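## Task

Nests N1, N2, N3 and N4 each carry one of the plates B38, B83, B33 and B88, and you can tell which is where only by reading the ID labels. First, build a stack in rack S1 with B38 at the bottom, B33 on it and B83 on top: the bottom plate lies flat on the rack floor, each higher plate is seated all the way into the one beneath, and every labelled short end points to the front of the rack (the side toward you). Second, release the plates and push the START key on post KP down until it latches; START counts as pressed once it lights, and pressing it before the stack is correct and B88 sits properly in its own nest fails the job. Third, return all four plates so each is in the nest it came from, lying flat between the locators with its well A1 at the nest corner labelled A1, while START stays latched. Anything held in place only by the robot at the end does not count; open the gripper and move away when finished.

## Robot and tools

Robot: one four-axis SCARA-type arm (joints lift, shoulder, elbow, wrist_yaw) carrying a two-finger gripper that always stays level; it can only yaw, never tilt. There is a single arm, so every motion command is one row. The controlled point (end_effector_position, link pinch) sits midway between the two rubber pads, 2 to 3 cm behind the fingertips. Fingers point along the gripper's +x and close along its y. The fingertips never touch each other, so press a key with one fingertip, not with a pinch.

Frames: the scene frame has its origin on the table surface beneath the arm base, +z upward, and +y to the left when facing along +x. Positions in results are metres in this frame; orientation is a quaternion w,x,y,z. Reported hand position can be slightly wrong, more so when reaching far.

Row format (used by both motion tools): five numbers, each in [-1, 1], ordered dx, dy, dz, rz, opening. The first four are an offset, not a pose: they are expressed in the gripper's own axes and measured from the gripper pose printed in the most recent result that shows it (before any such result in a scene, or for a second or later call in the same reply, from the pose at the start of the action). Scale: 1.0 equals 0.6 m for dx, dy, dz and 180 degrees for rz. rz turns about the gripper z axis, from +x toward +y. Opening is absolute: +1 is fully open (0.140 m), -1 is closed (pads still 0.066 m apart). A full close needs at least about 0.6 s. Zero offsets are not a pause; they pull the hand back to the reference pose. Repeating a small offset into a rigid surface does not push harder, but into something that yields it does.

execute_actions: argument actions, a list holding zero or one item; optional pictures (boolean). An empty list just reports the state. {"rows": [[row], ...], "steps": n} runs 1 to 15 control steps of 1/30 s (15 by default); each row is one step, and the last row repeats if there are fewer rows than steps. Every row shares the same reference pose, so rows are not cumulative. {"steps": n} with no rows waits up to 300 steps counted from the previous result, reply time included. Each step the command is clipped to 70 mm and 16 degrees from the measured pose; after the action ends the arm only goes on to the last clipped pose, so far targets take several actions. A refused call does nothing.

move: target is one row as above (an offset from the last shown pose); speed is m/s, 0.002 to 0.5, default 0.25, with turning capped at twice that in rad/s. It runs a straight path lasting 0.5 to 10 s (cut short at 10 s), turns the shorter way, and does not slow for obstacles; the hand can lag, stray or overshoot speed, especially near full extension. The opening is applied at the start. Its result adds a move: line: done (settled near target), off_target, moving, held, or fault, plus which limits acted (paced: command clipped; held: a check blocked some steps, after which motion can be much faster), and the distance to target.

wait: seconds, 0 to 10; sends nothing new.

zoom_image: camera (cam_high, cam_low or cam_wrist) and region [x0, y0, x1, y1] in pixels of that camera's 896x504 image, origin top-left, at most 504 by 504. Use it to read plate labels and check seating.

finished_scene: scene, 1 or 2; ends that scene irreversibly and grades it; the result gives the next task.

Result lines: the state line (end_effector_position, end_effector_quat_wxyz); Joint positions lists lift (m, 0 to 0.55), shoulder (-2 to 2 rad), elbow (-2.8 to 2.8), wrist yaw (-12.566 to 12.566), then the pad gap in m; grip_measured is the finger opening on the command scale (may be off by about 1 mm throughout a scene); Hand target is where the controller currently drives; pose unreachable and HELD mark steps the clearance check altered or withheld; MOTOR HOT warns from 85 °C, OVER-TEMPERATURE FAULT means brakes at 100 °C; TORQUE FAULT means a joint hit its load limit and the arm freezes 10 s, dropping the rest of the call.

Gripping: to hold a plate keep commanding about 0.04 below grip_measured; a smaller margin grips more gently. Pads push up to about 18 N each; a fast close can squeeze harder. Load limits: lift 54 N, shoulder 8.1 N m, elbow 4.05 N m, wrist yaw 1.35 N m, carried weight included. Holding loads heats motors, even while you are thinking.

Plate orientation: well A1 lies at the labelled short end, in the corner farther from the labelled long side.

Avoid: an elbow reading within 0.4 rad of 0 (arm may fold and fault); fast impacts and targets set deep past contact; releasing a plate from more than a few millimetres up; pushing anything off the table (ends the scene); pressing or lighting START before the stack is finished and the unlisted plate is correctly nested. Loose objects may occasionally be nudged by outside pushes; recheck before proceeding. Finish with the gripper open and clear of everything.

Each tool is called as name([rows], argument=value, ...), one row to a line, values as JSON.

## Session

execute_actions(actions=[])

Scene clock: 0.00 s of 15600.00 s.
end_effector_position=(+0.5325, +0.1442, +0.2370) grip_measured=+0.99 end_effector_quat_wxyz=(-0.533, +0.000, +0.000, +0.846)
Joint positions: [0.232 0.845 2.554 0.867 0.14 ]
Hand target: +0.533, +0.144, +0.237; -0.533, +0.000, +0.000, +0.846

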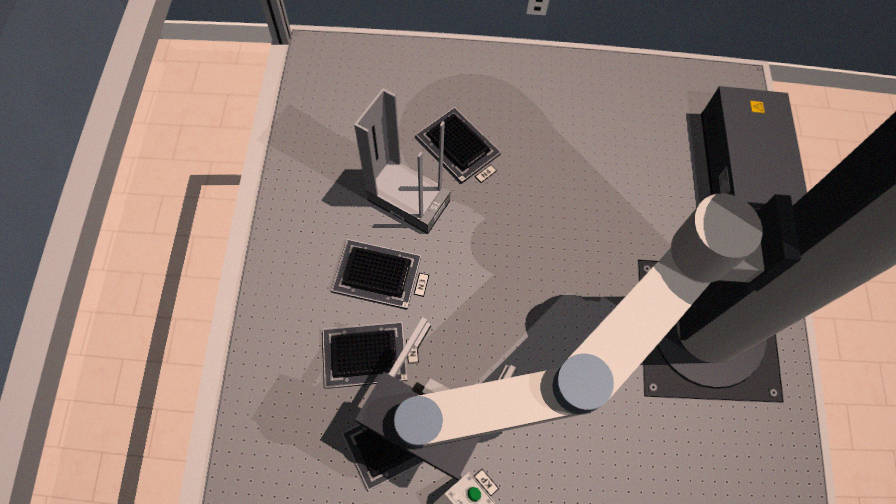

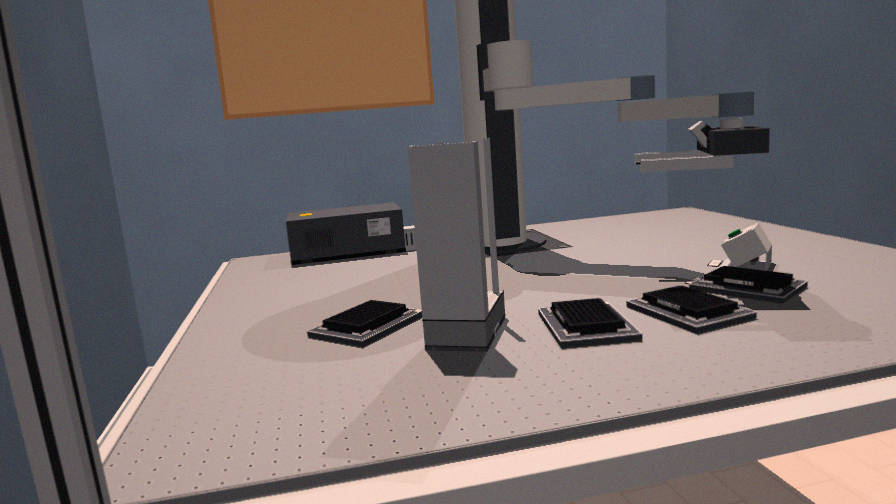

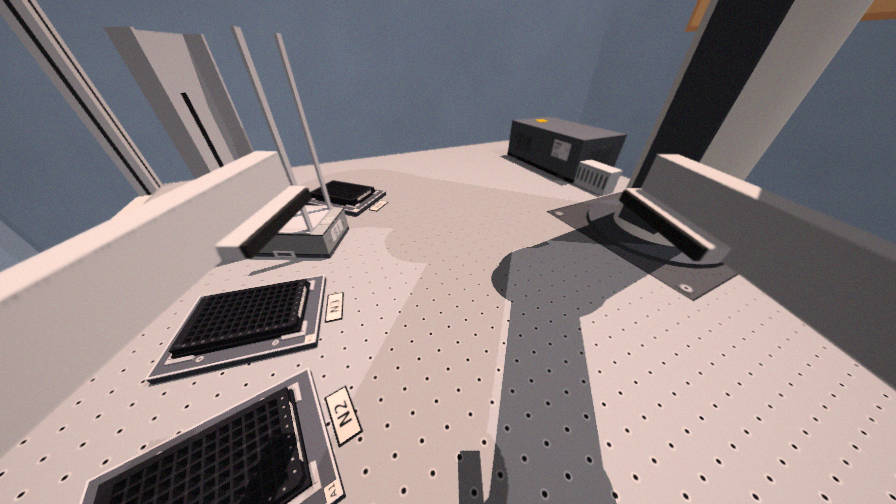

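zoom_image(camera="cam_low", region=[520, 210, 820, 360])

zoom_image(camera="cam_low", region=[290, 130, 530, 370])

zoom_image(camera="cam_high", region=[300, 80, 520, 320])

zoom_image(camera="cam_high", region=[300, 300, 520, 504])

Region (520, 210, 820, 360) of cam_low's 896x504 image, scaled by 1.680, with more detail than that image has.

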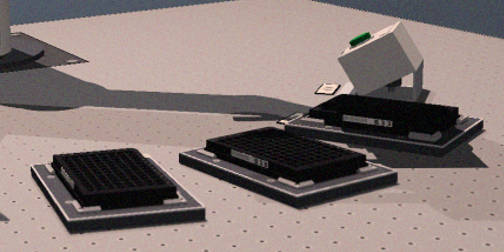

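Region (290, 130, 530, 370) of cam_low's 896x504 image, scaled by 2.100, with more detail than that image has.

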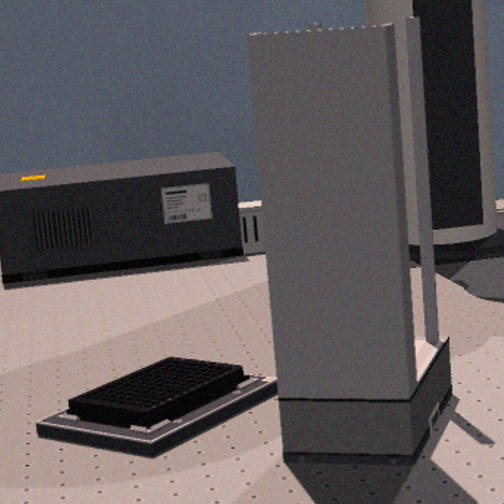

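Region (300, 80, 520, 320) of cam_high's 896x504 image, scaled by 2.100, with more detail than that image has; it fills the left 462 columns of this view, and the rest is white.

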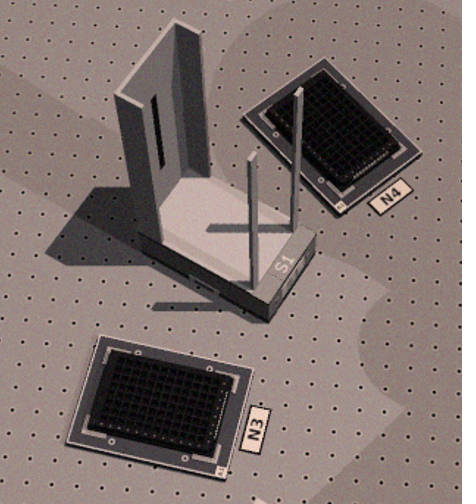

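Region (300, 300, 520, 504) of cam_high's 896x504 image, scaled by 2.291, with more detail than that image has; it fills the top 467 rows of this view, and the rest is white.

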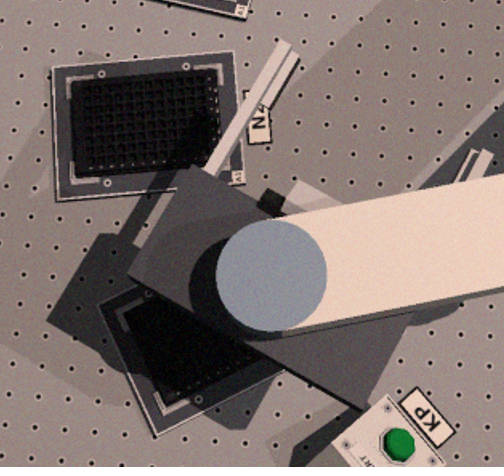

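move(target=[0.16,0.19,-0.19,0.585,1])

Scene clock: 21.57 s of 15600.00 s.
end_effector_position=(+0.5940, +0.0081, +0.1229) grip_measured=+0.99 end_effector_quat_wxyz=(+0.996, -0.000, -0.000, -0.090)
Joint positions: [0.118 0.998 1.143 3.963 0.14 ]
Hand target: +0.594, +0.008, +0.123; +0.996, -0.000, -0.000, -0.090
Off the commanded pose: 0.000 m, 0 deg.
After step 90, 14.53 s passed at rest.
move: done
camera_calibration (this result's frames):
cam_wrist: T_world_to_cam=[[-0.180128, -0.983622, 0.00651372, 0.122285], [-0.593989, 0.103493, -0.797789, 0.43738], [0.784048, -0.147573, -0.602902, -0.295221], [0, 0, 0, 1]] pos_world=[0.513293, 0.0314504, 0.170151]

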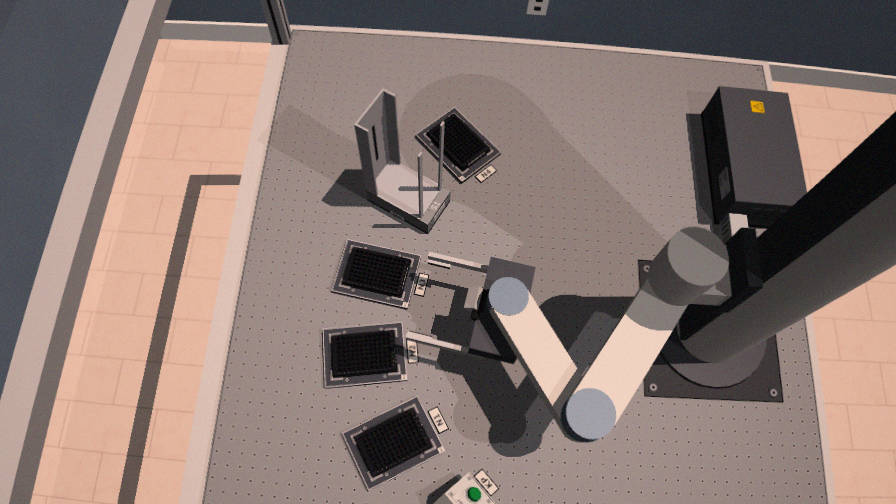

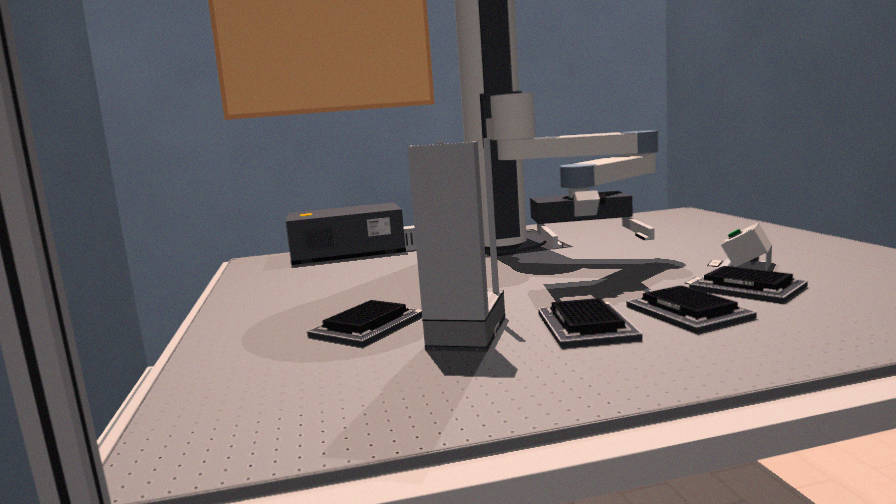

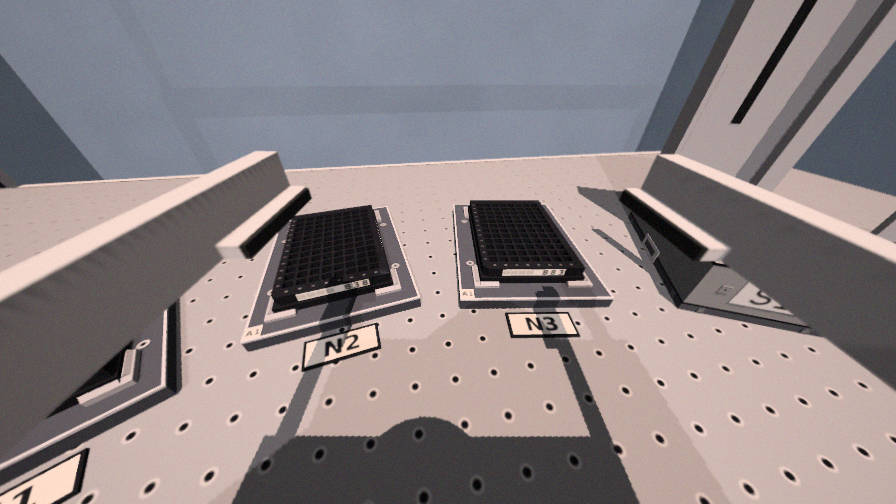

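zoom_image(camera="cam_wrist", region=[230, 190, 630, 360])

zoom_image(camera="cam_low", region=[680, 255, 800, 305])

Region (230, 190, 630, 360) of cam_wrist's 896x504 image, scaled by 1.260, with more detail than that image has; it fills the top 214 rows of this view, and the rest is white.

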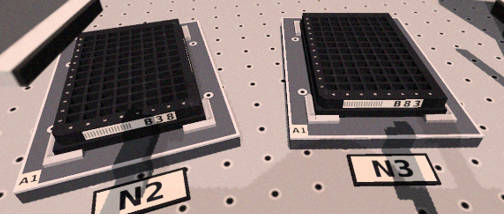

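Region (680, 255, 800, 305) of cam_low's 896x504 image, scaled by 4.200, with more detail than that image has; it fills the top 210 rows of this view, and the rest is white.

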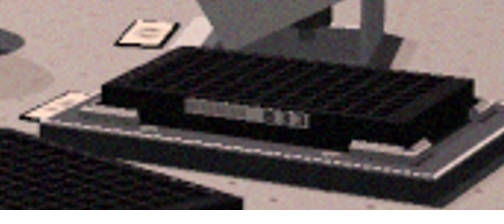

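move(target=[0.055,0.2,0,0.102,1])

Scene clock: 30.50 s of 15600.00 s.
end_effector_position=(+0.6479, +0.1205, +0.1229) grip_measured=+0.99 end_effector_quat_wxyz=(+0.998, -0.000, -0.000, +0.070)
Joint positions: [0.118 1.046 1.466 3.913 0.14 ]
Hand target: +0.648, +0.120, +0.123; +0.998, -0.000, -0.000, +0.070
Off the commanded pose: 0.000 m, 0 deg.
After step 90, 4.93 s passed at rest.
move: done
camera_calibration (this result's frames):
cam_wrist: T_world_to_cam=[[0.139411, -0.990213, 0.00651372, 0.0362669], [-0.596302, -0.0892008, -0.797789, 0.482495], [0.790562, 0.107337, -0.602902, -0.355849], [0, 0, 0, 1]] pos_world=[0.563978, 0.117147, 0.170151]

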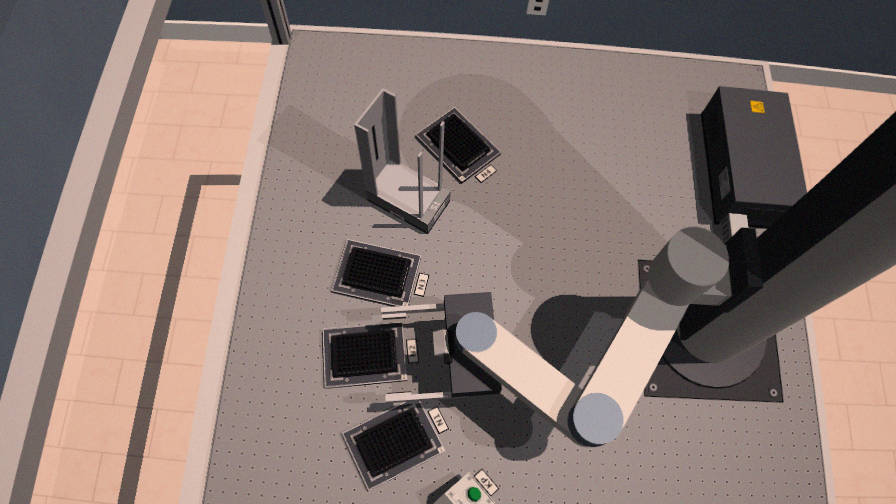

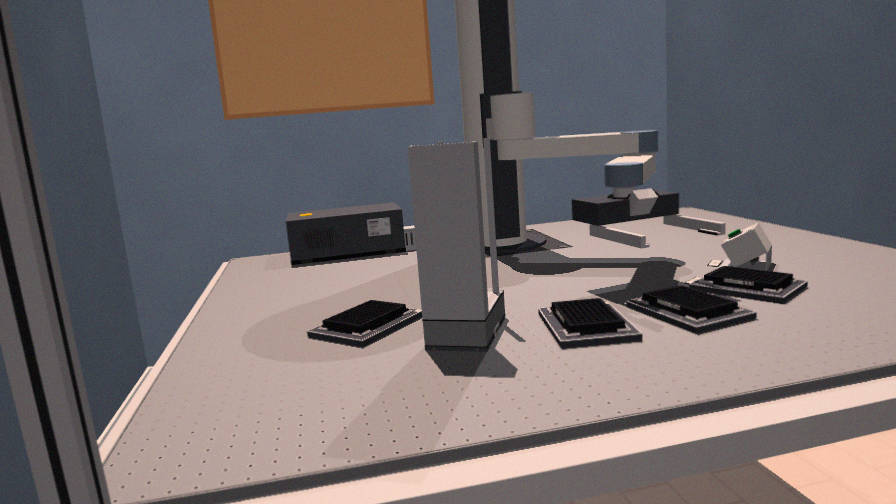

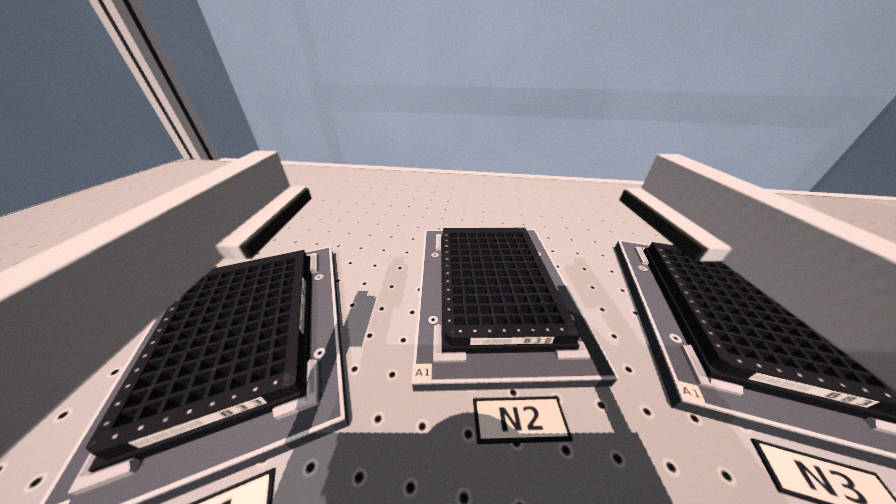

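move(target=[0.095,-0.05,-0.1,0,0.3])

Scene clock: 38.00 s of 15600.00 s.
end_effector_position=(+0.7086, +0.0987, +0.0629) grip_measured=+0.30 end_effector_quat_wxyz=(+0.998, -0.000, -0.000, +0.070)
Joint positions: [0.058 0.822 1.767 3.835 0.114]
Hand target: +0.709, +0.099, +0.063; +0.998, -0.000, -0.000, +0.070
Off the commanded pose: 0.000 m, 0 deg.
After step 90, 3.70 s passed at rest.
move: done
camera_calibration (this result's frames):
cam_wrist: T_world_to_cam=[[0.139409, -0.990213, 0.00651372, 0.00664885], [-0.596302, -0.0891995, -0.797789, 0.468807], [0.790562, 0.107335, -0.602902, -0.437685], [0, 0, 0, 1]] pos_world=[0.624641, 0.0953799, 0.110084]

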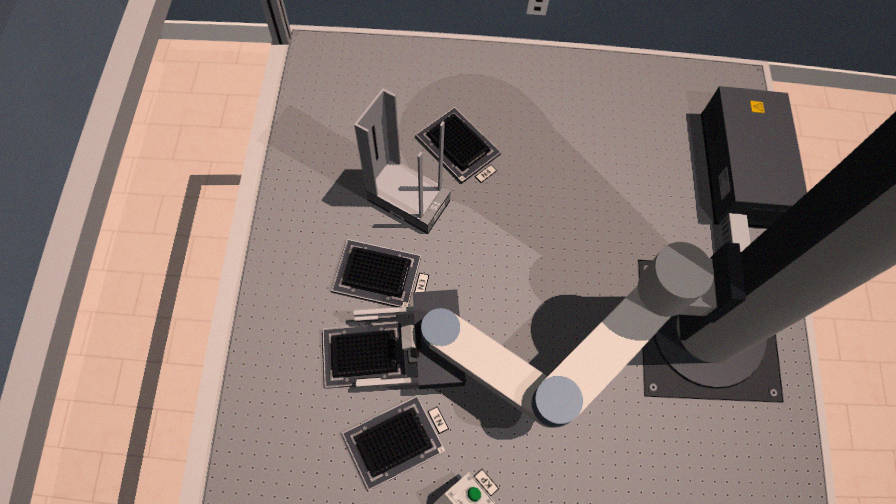

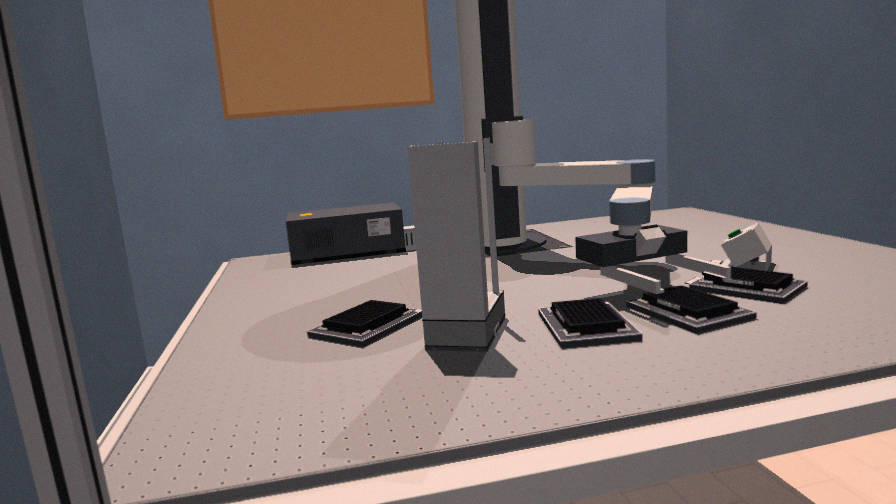

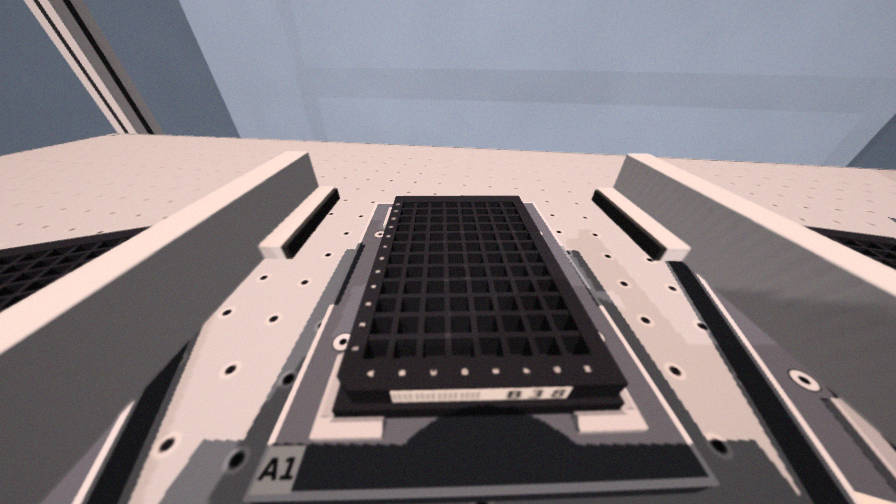

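move(target=[0,-0.001,-0.054,0,-0.1], speed=0.1)

move(target=[0,0,0,0,-0.6])

Scene clock: 43.80 s of 15600.00 s.
end_effector_position=(+0.7086, +0.0982, +0.0304) grip_measured=-0.10 end_effector_quat_wxyz=(+0.998, -0.000, -0.000, +0.070)
Joint positions: [0.025 0.82  1.767 3.837 0.099]
Hand target: +0.709, +0.098, +0.030; +0.998, -0.000, -0.000, +0.070
Off the commanded pose: 0.000 m, 0 deg.
After step 90, 2.07 s passed at rest.
move: done
camera_calibration (this result's frames):
cam_wrist: T_world_to_cam=[[0.139429, -0.990211, 0.00651372, 0.00633309], [-0.596301, -0.0892116, -0.797789, 0.442907], [0.79056, 0.107351, -0.602902, -0.457268], [0, 0, 0, 1]] pos_world=[0.624721, 0.0948716, 0.0776175]

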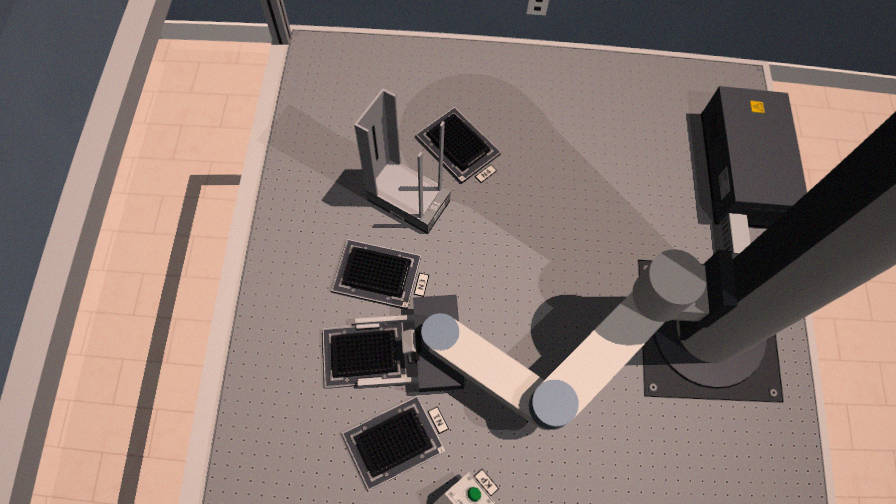

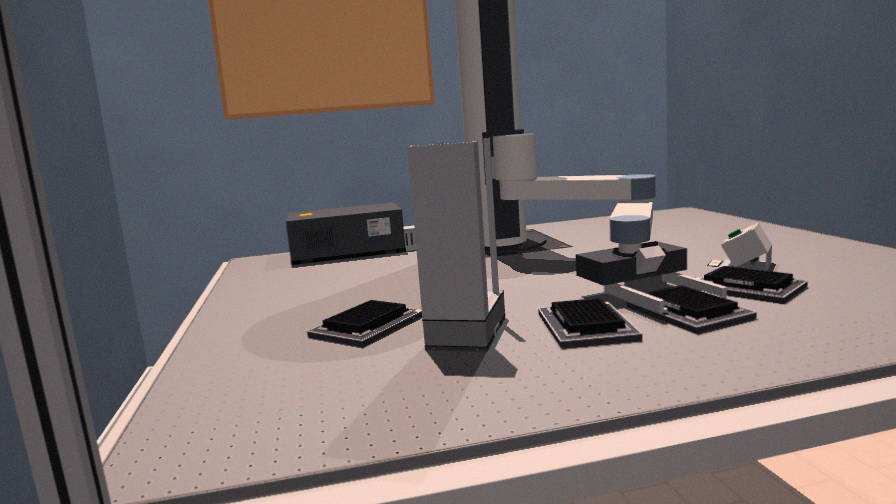

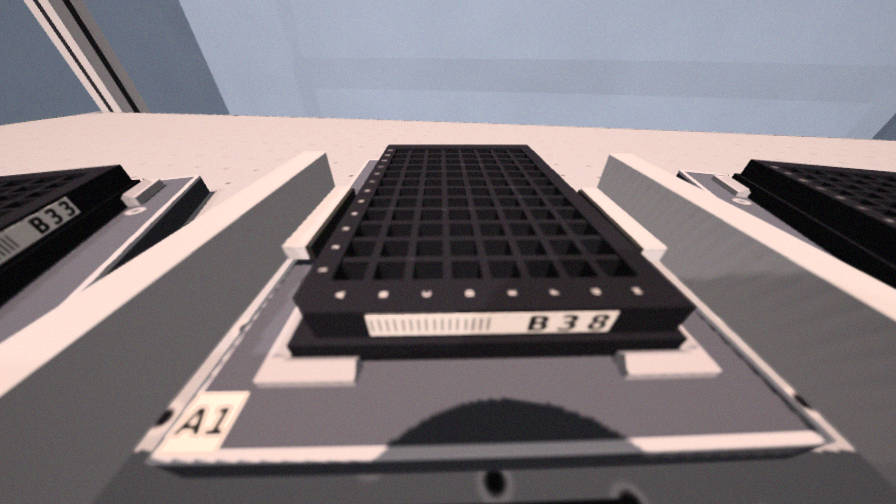

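Scene clock: 44.30 s of 15600.00 s.
end_effector_position=(+0.7086, +0.0984, +0.0304) grip_measured=-0.49 end_effector_quat_wxyz=(+0.997, -0.000, -0.000, +0.071)
Joint positions: [0.025 0.821 1.767 3.837 0.085]
Hand target: +0.709, +0.098, +0.030; +0.998, -0.000, -0.000, +0.070
Off the commanded pose: 0.000 m, 0 deg.
move: done
camera_calibration (this result's frames):
cam_wrist: T_world_to_cam=[[0.140191, -0.990103, 0.00651372, 0.00593629], [-0.596232, -0.0896705, -0.797789, 0.442922], [0.790477, 0.107959, -0.602902, -0.457279], [0, 0, 0, 1]] pos_world=[0.624721, 0.0949621, 0.0776245]

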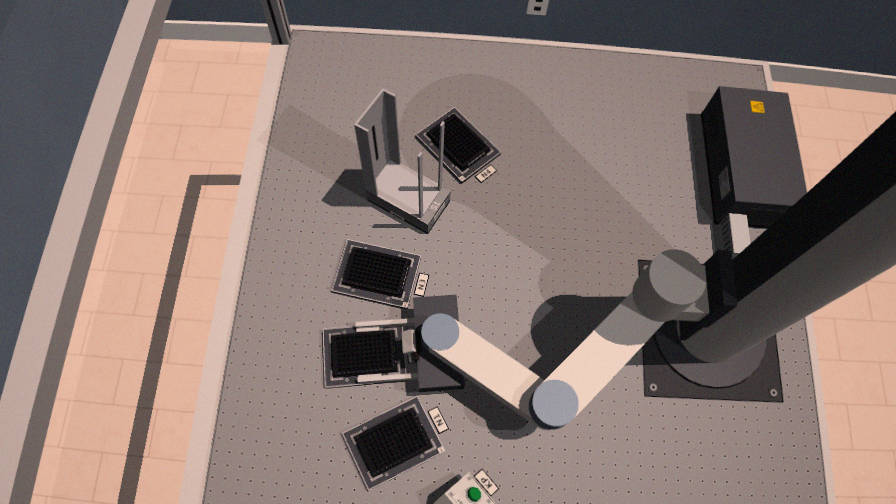

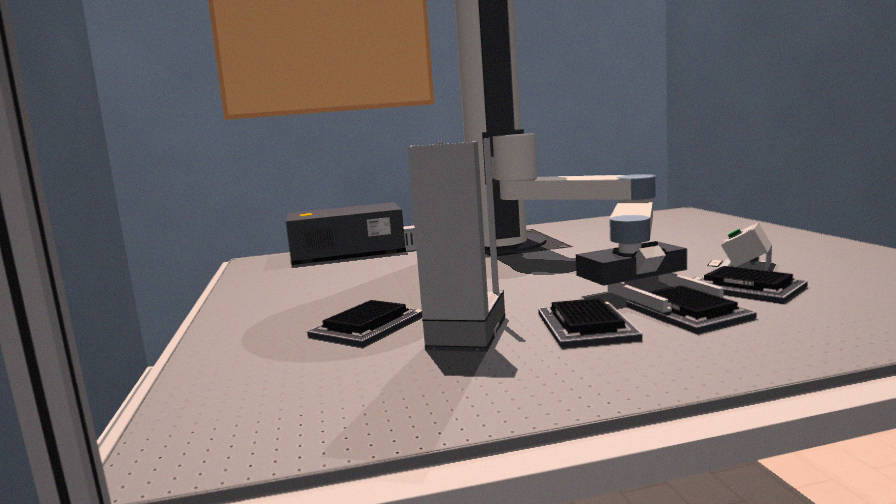

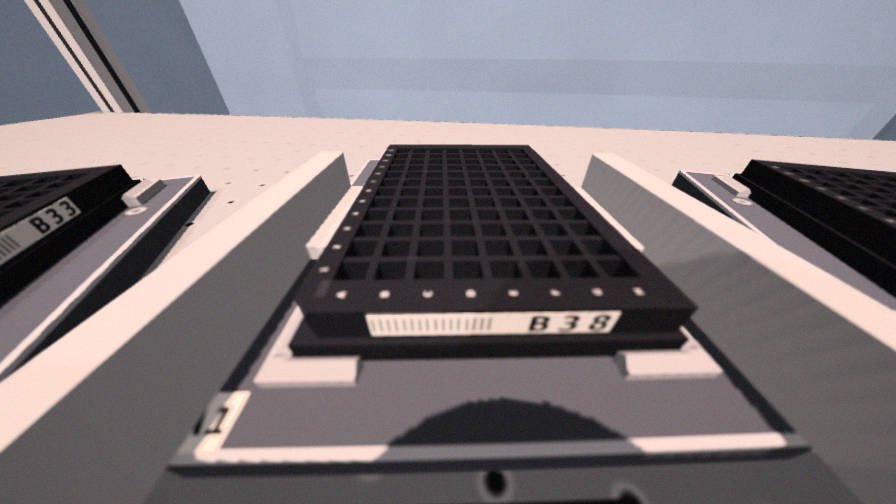

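move(target=[0,0,0.6,0,-0.55], speed=0.35)

move(target=[-0.33,-0.445,0,-0.2,-0.55], speed=0.35)

Scene clock: 53.13 s of 15600.00 s.
end_effector_position=(+0.7086, +0.0984, +0.3905) grip_measured=-0.49 end_effector_quat_wxyz=(+0.997, -0.000, -0.000, +0.071)
Joint positions: [0.385 0.821 1.767 3.837 0.085]
Hand target: +0.709, +0.098, +0.390; +0.997, -0.000, -0.000, +0.071
Off the commanded pose: 0.000 m, 0 deg.
After step 90, 4.27 s passed at rest.
move: done
camera_calibration (this result's frames):
cam_wrist: T_world_to_cam=[[0.140257, -0.990094, 0.00651372, 0.00355947], [-0.596226, -0.0897099, -0.797789, 0.730171], [0.79047, 0.108012, -0.602902, -0.240206], [0, 0, 0, 1]] pos_world=[0.624723, 0.0949728, 0.437679]

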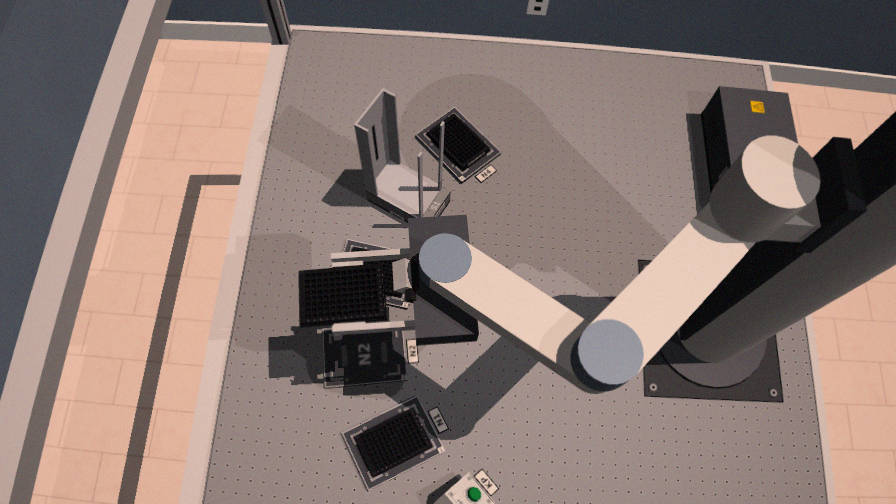

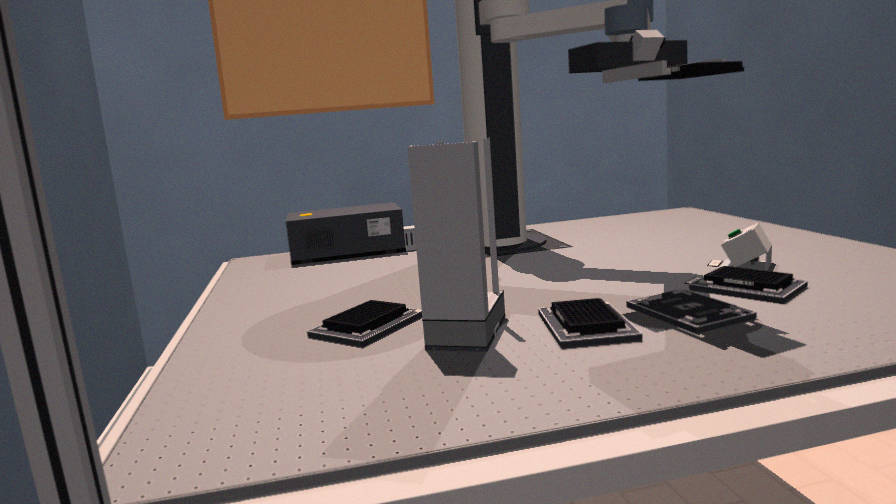

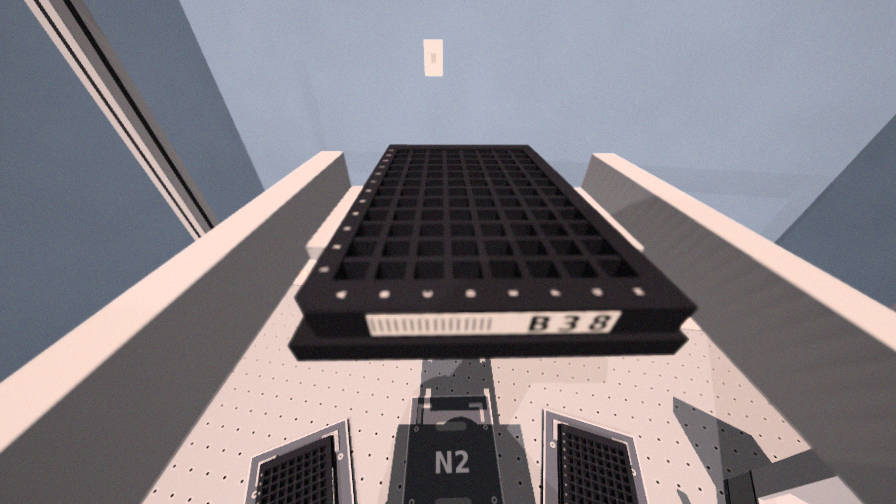

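Scene clock: 54.53 s of 15600.00 s.
end_effector_position=(+0.5503, -0.1941, +0.3905) grip_measured=-0.49 end_effector_quat_wxyz=(+0.970, -0.000, -0.000, -0.241)
Joint positions: [0.385 0.409 1.14  4.247 0.085]
Hand target: +0.550, -0.194, +0.390; +0.971, -0.000, -0.000, -0.241
Off the commanded pose: 0.000 m, 0 deg.
move: done
camera_calibration (this result's frames):
cam_wrist: T_world_to_cam=[[-0.468997, -0.883176, 0.00651372, 0.0921979], [-0.534928, 0.278182, -0.797789, 0.647216], [0.702776, -0.377645, -0.602902, -0.129497], [0, 0, 0, 1]] pos_world=[0.480462, -0.147521, 0.437667]

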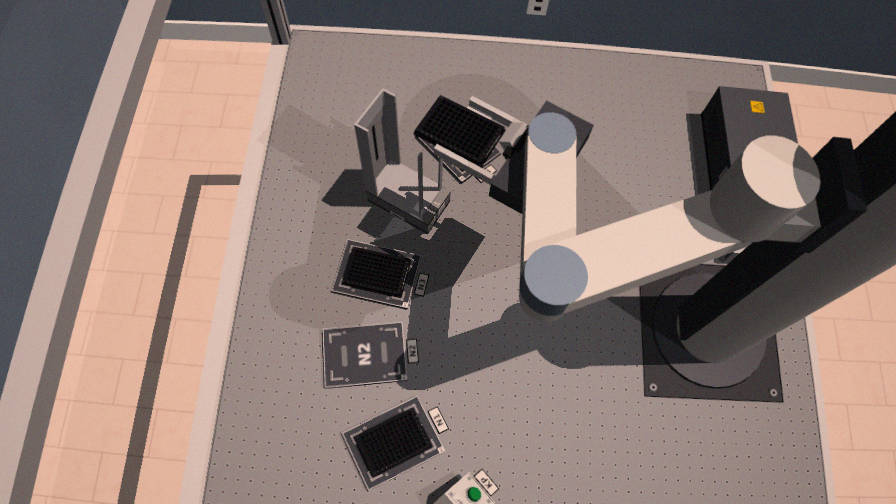

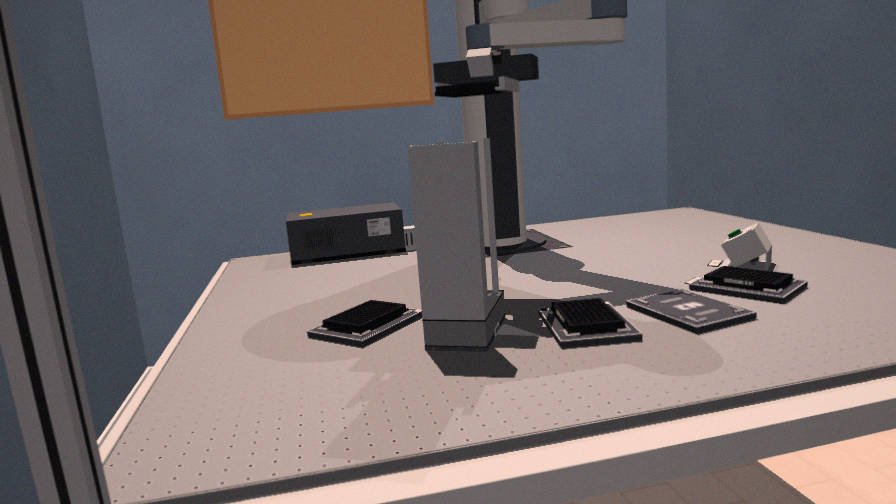

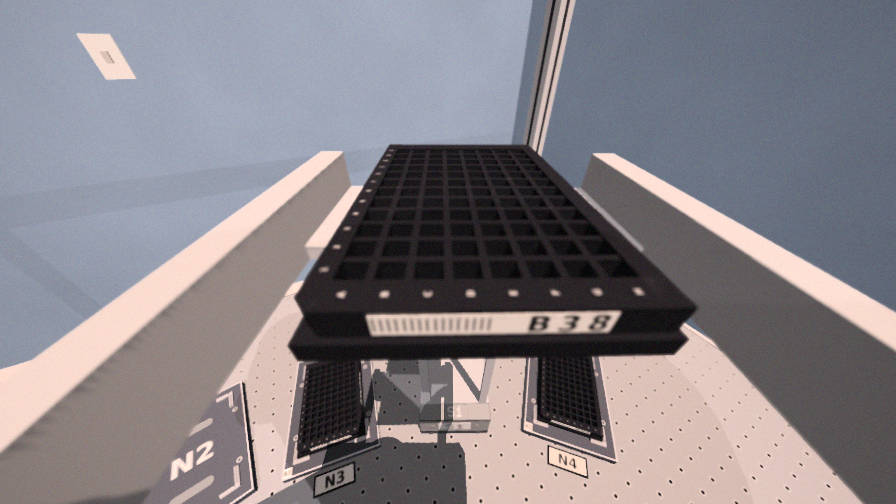

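move(target=[-0.16,0,0,0,-0.55])

move(target=[0,0,-0.2,0,-0.55])

Scene clock: 58.50 s of 15600.00 s.
end_effector_position=(+0.4654, -0.1492, +0.3905) grip_measured=-0.49 end_effector_quat_wxyz=(+0.970, -0.000, -0.000, -0.241)
Joint positions: [0.385 0.545 0.718 4.533 0.085]
Hand target: +0.465, -0.149, +0.390; +0.970, -0.000, -0.000, -0.241
Off the commanded pose: 0.000 m, 0 deg.
After step 90, 0.20 s passed at rest.
move: done
camera_calibration (this result's frames):
cam_wrist: T_world_to_cam=[[-0.469158, -0.88309, 0.00651372, 0.0921531], [-0.534878, 0.278279, -0.797789, 0.589304], [0.702707, -0.377773, -0.602902, -0.0528754], [0, 0, 0, 1]] pos_world=[0.395596, -0.102586, 0.437661]

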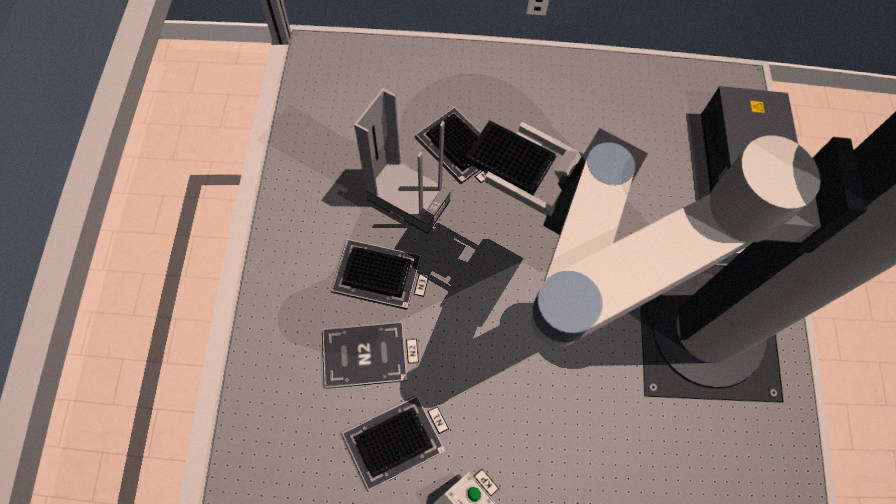

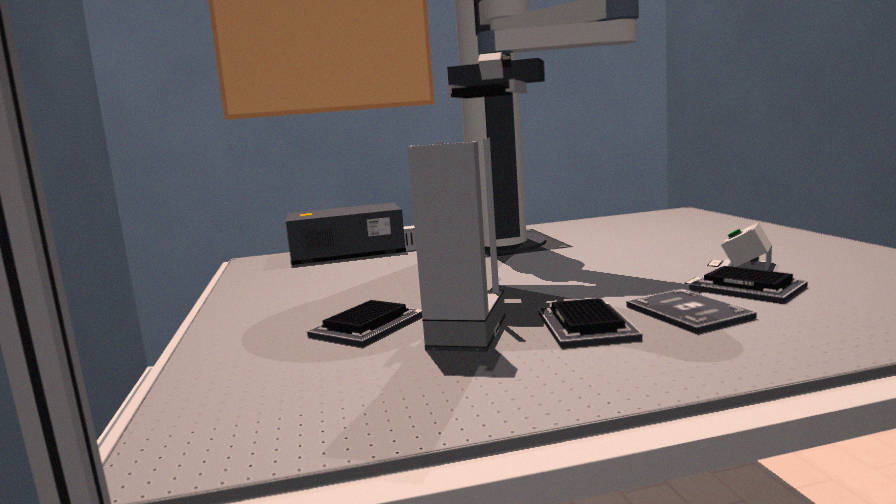

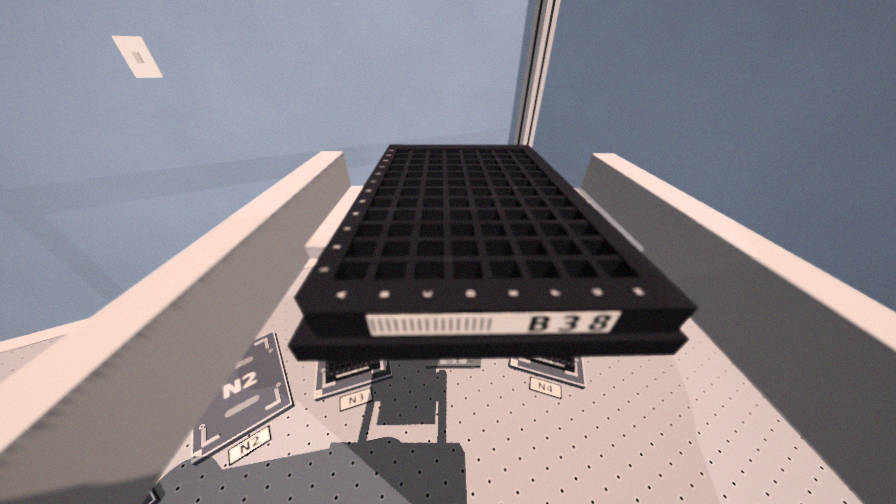

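Scene clock: 59.40 s of 15600.00 s.
end_effector_position=(+0.4654, -0.1492, +0.2704) grip_measured=-0.49 end_effector_quat_wxyz=(+0.970, -0.000, -0.000, -0.241)
Joint positions: [0.265 0.545 0.718 4.533 0.085]
Hand target: +0.465, -0.149, +0.270; +0.970, -0.000, -0.000, -0.241
Off the commanded pose: 0.000 m, 0 deg.
move: done
camera_calibration (this result's frames):
cam_wrist: T_world_to_cam=[[-0.469192, -0.883072, 0.00651372, 0.0929468], [-0.534867, 0.2783, -0.797789, 0.493499], [0.702692, -0.3778, -0.602902, -0.125262], [0, 0, 0, 1]] pos_world=[0.395587, -0.102586, 0.317582]

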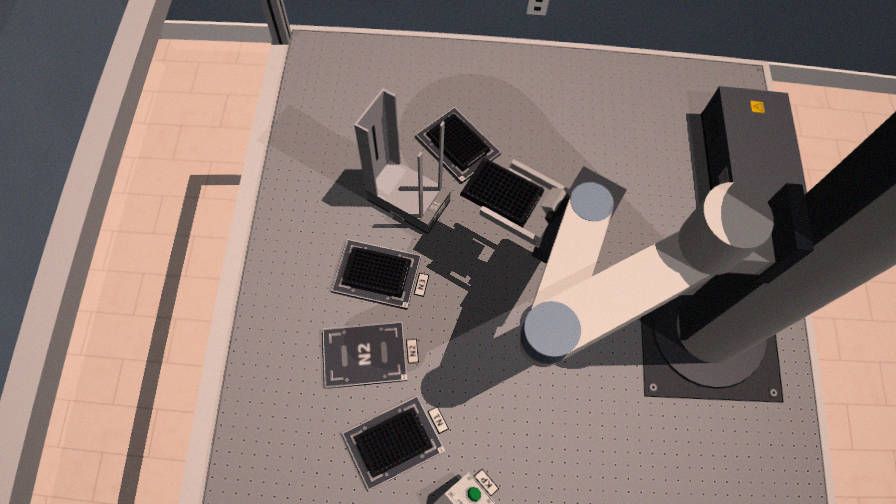

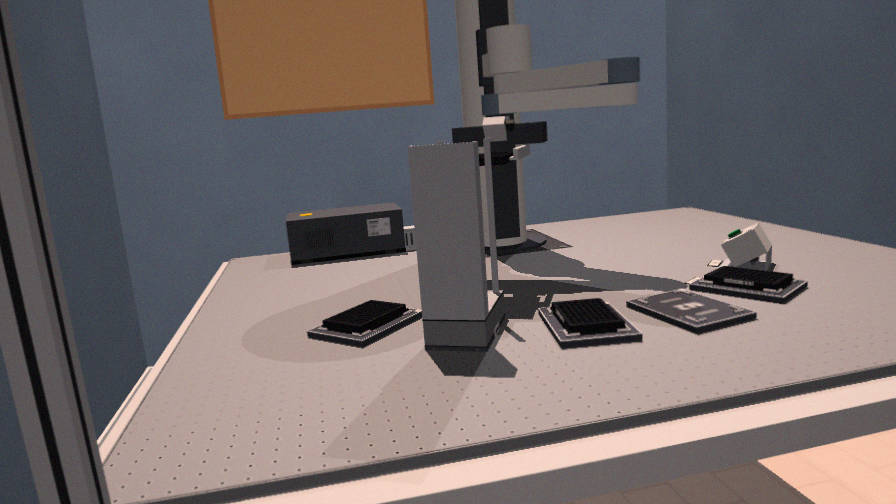

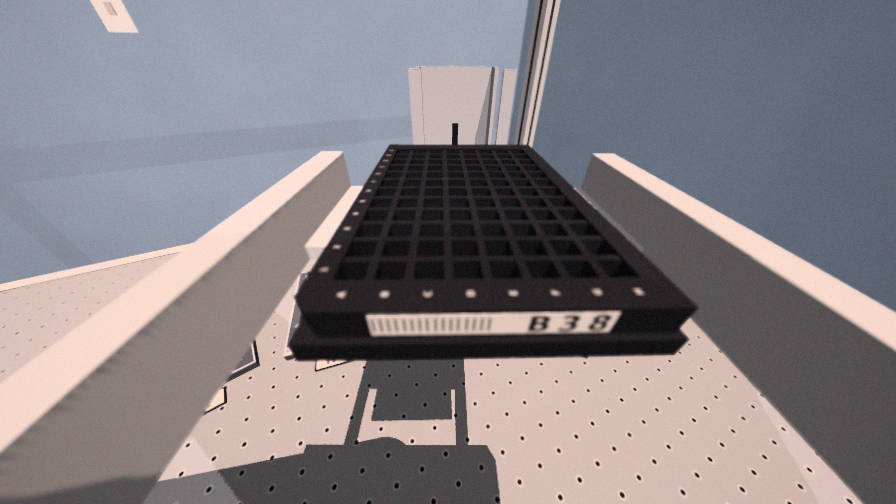

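zoom_image(camera="cam_wrist", region=[380, 50, 540, 150])

Region (380, 50, 540, 150) of cam_wrist's 896x504 image, scaled by 3.150, with more detail than that image has; it fills the top 315 rows of this view, and the rest is white.

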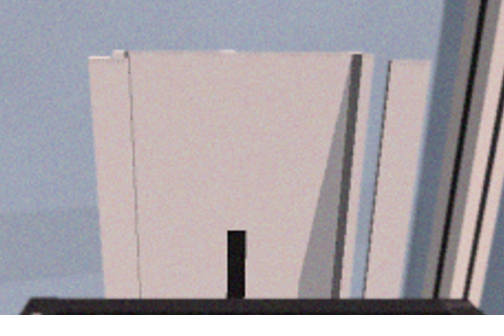

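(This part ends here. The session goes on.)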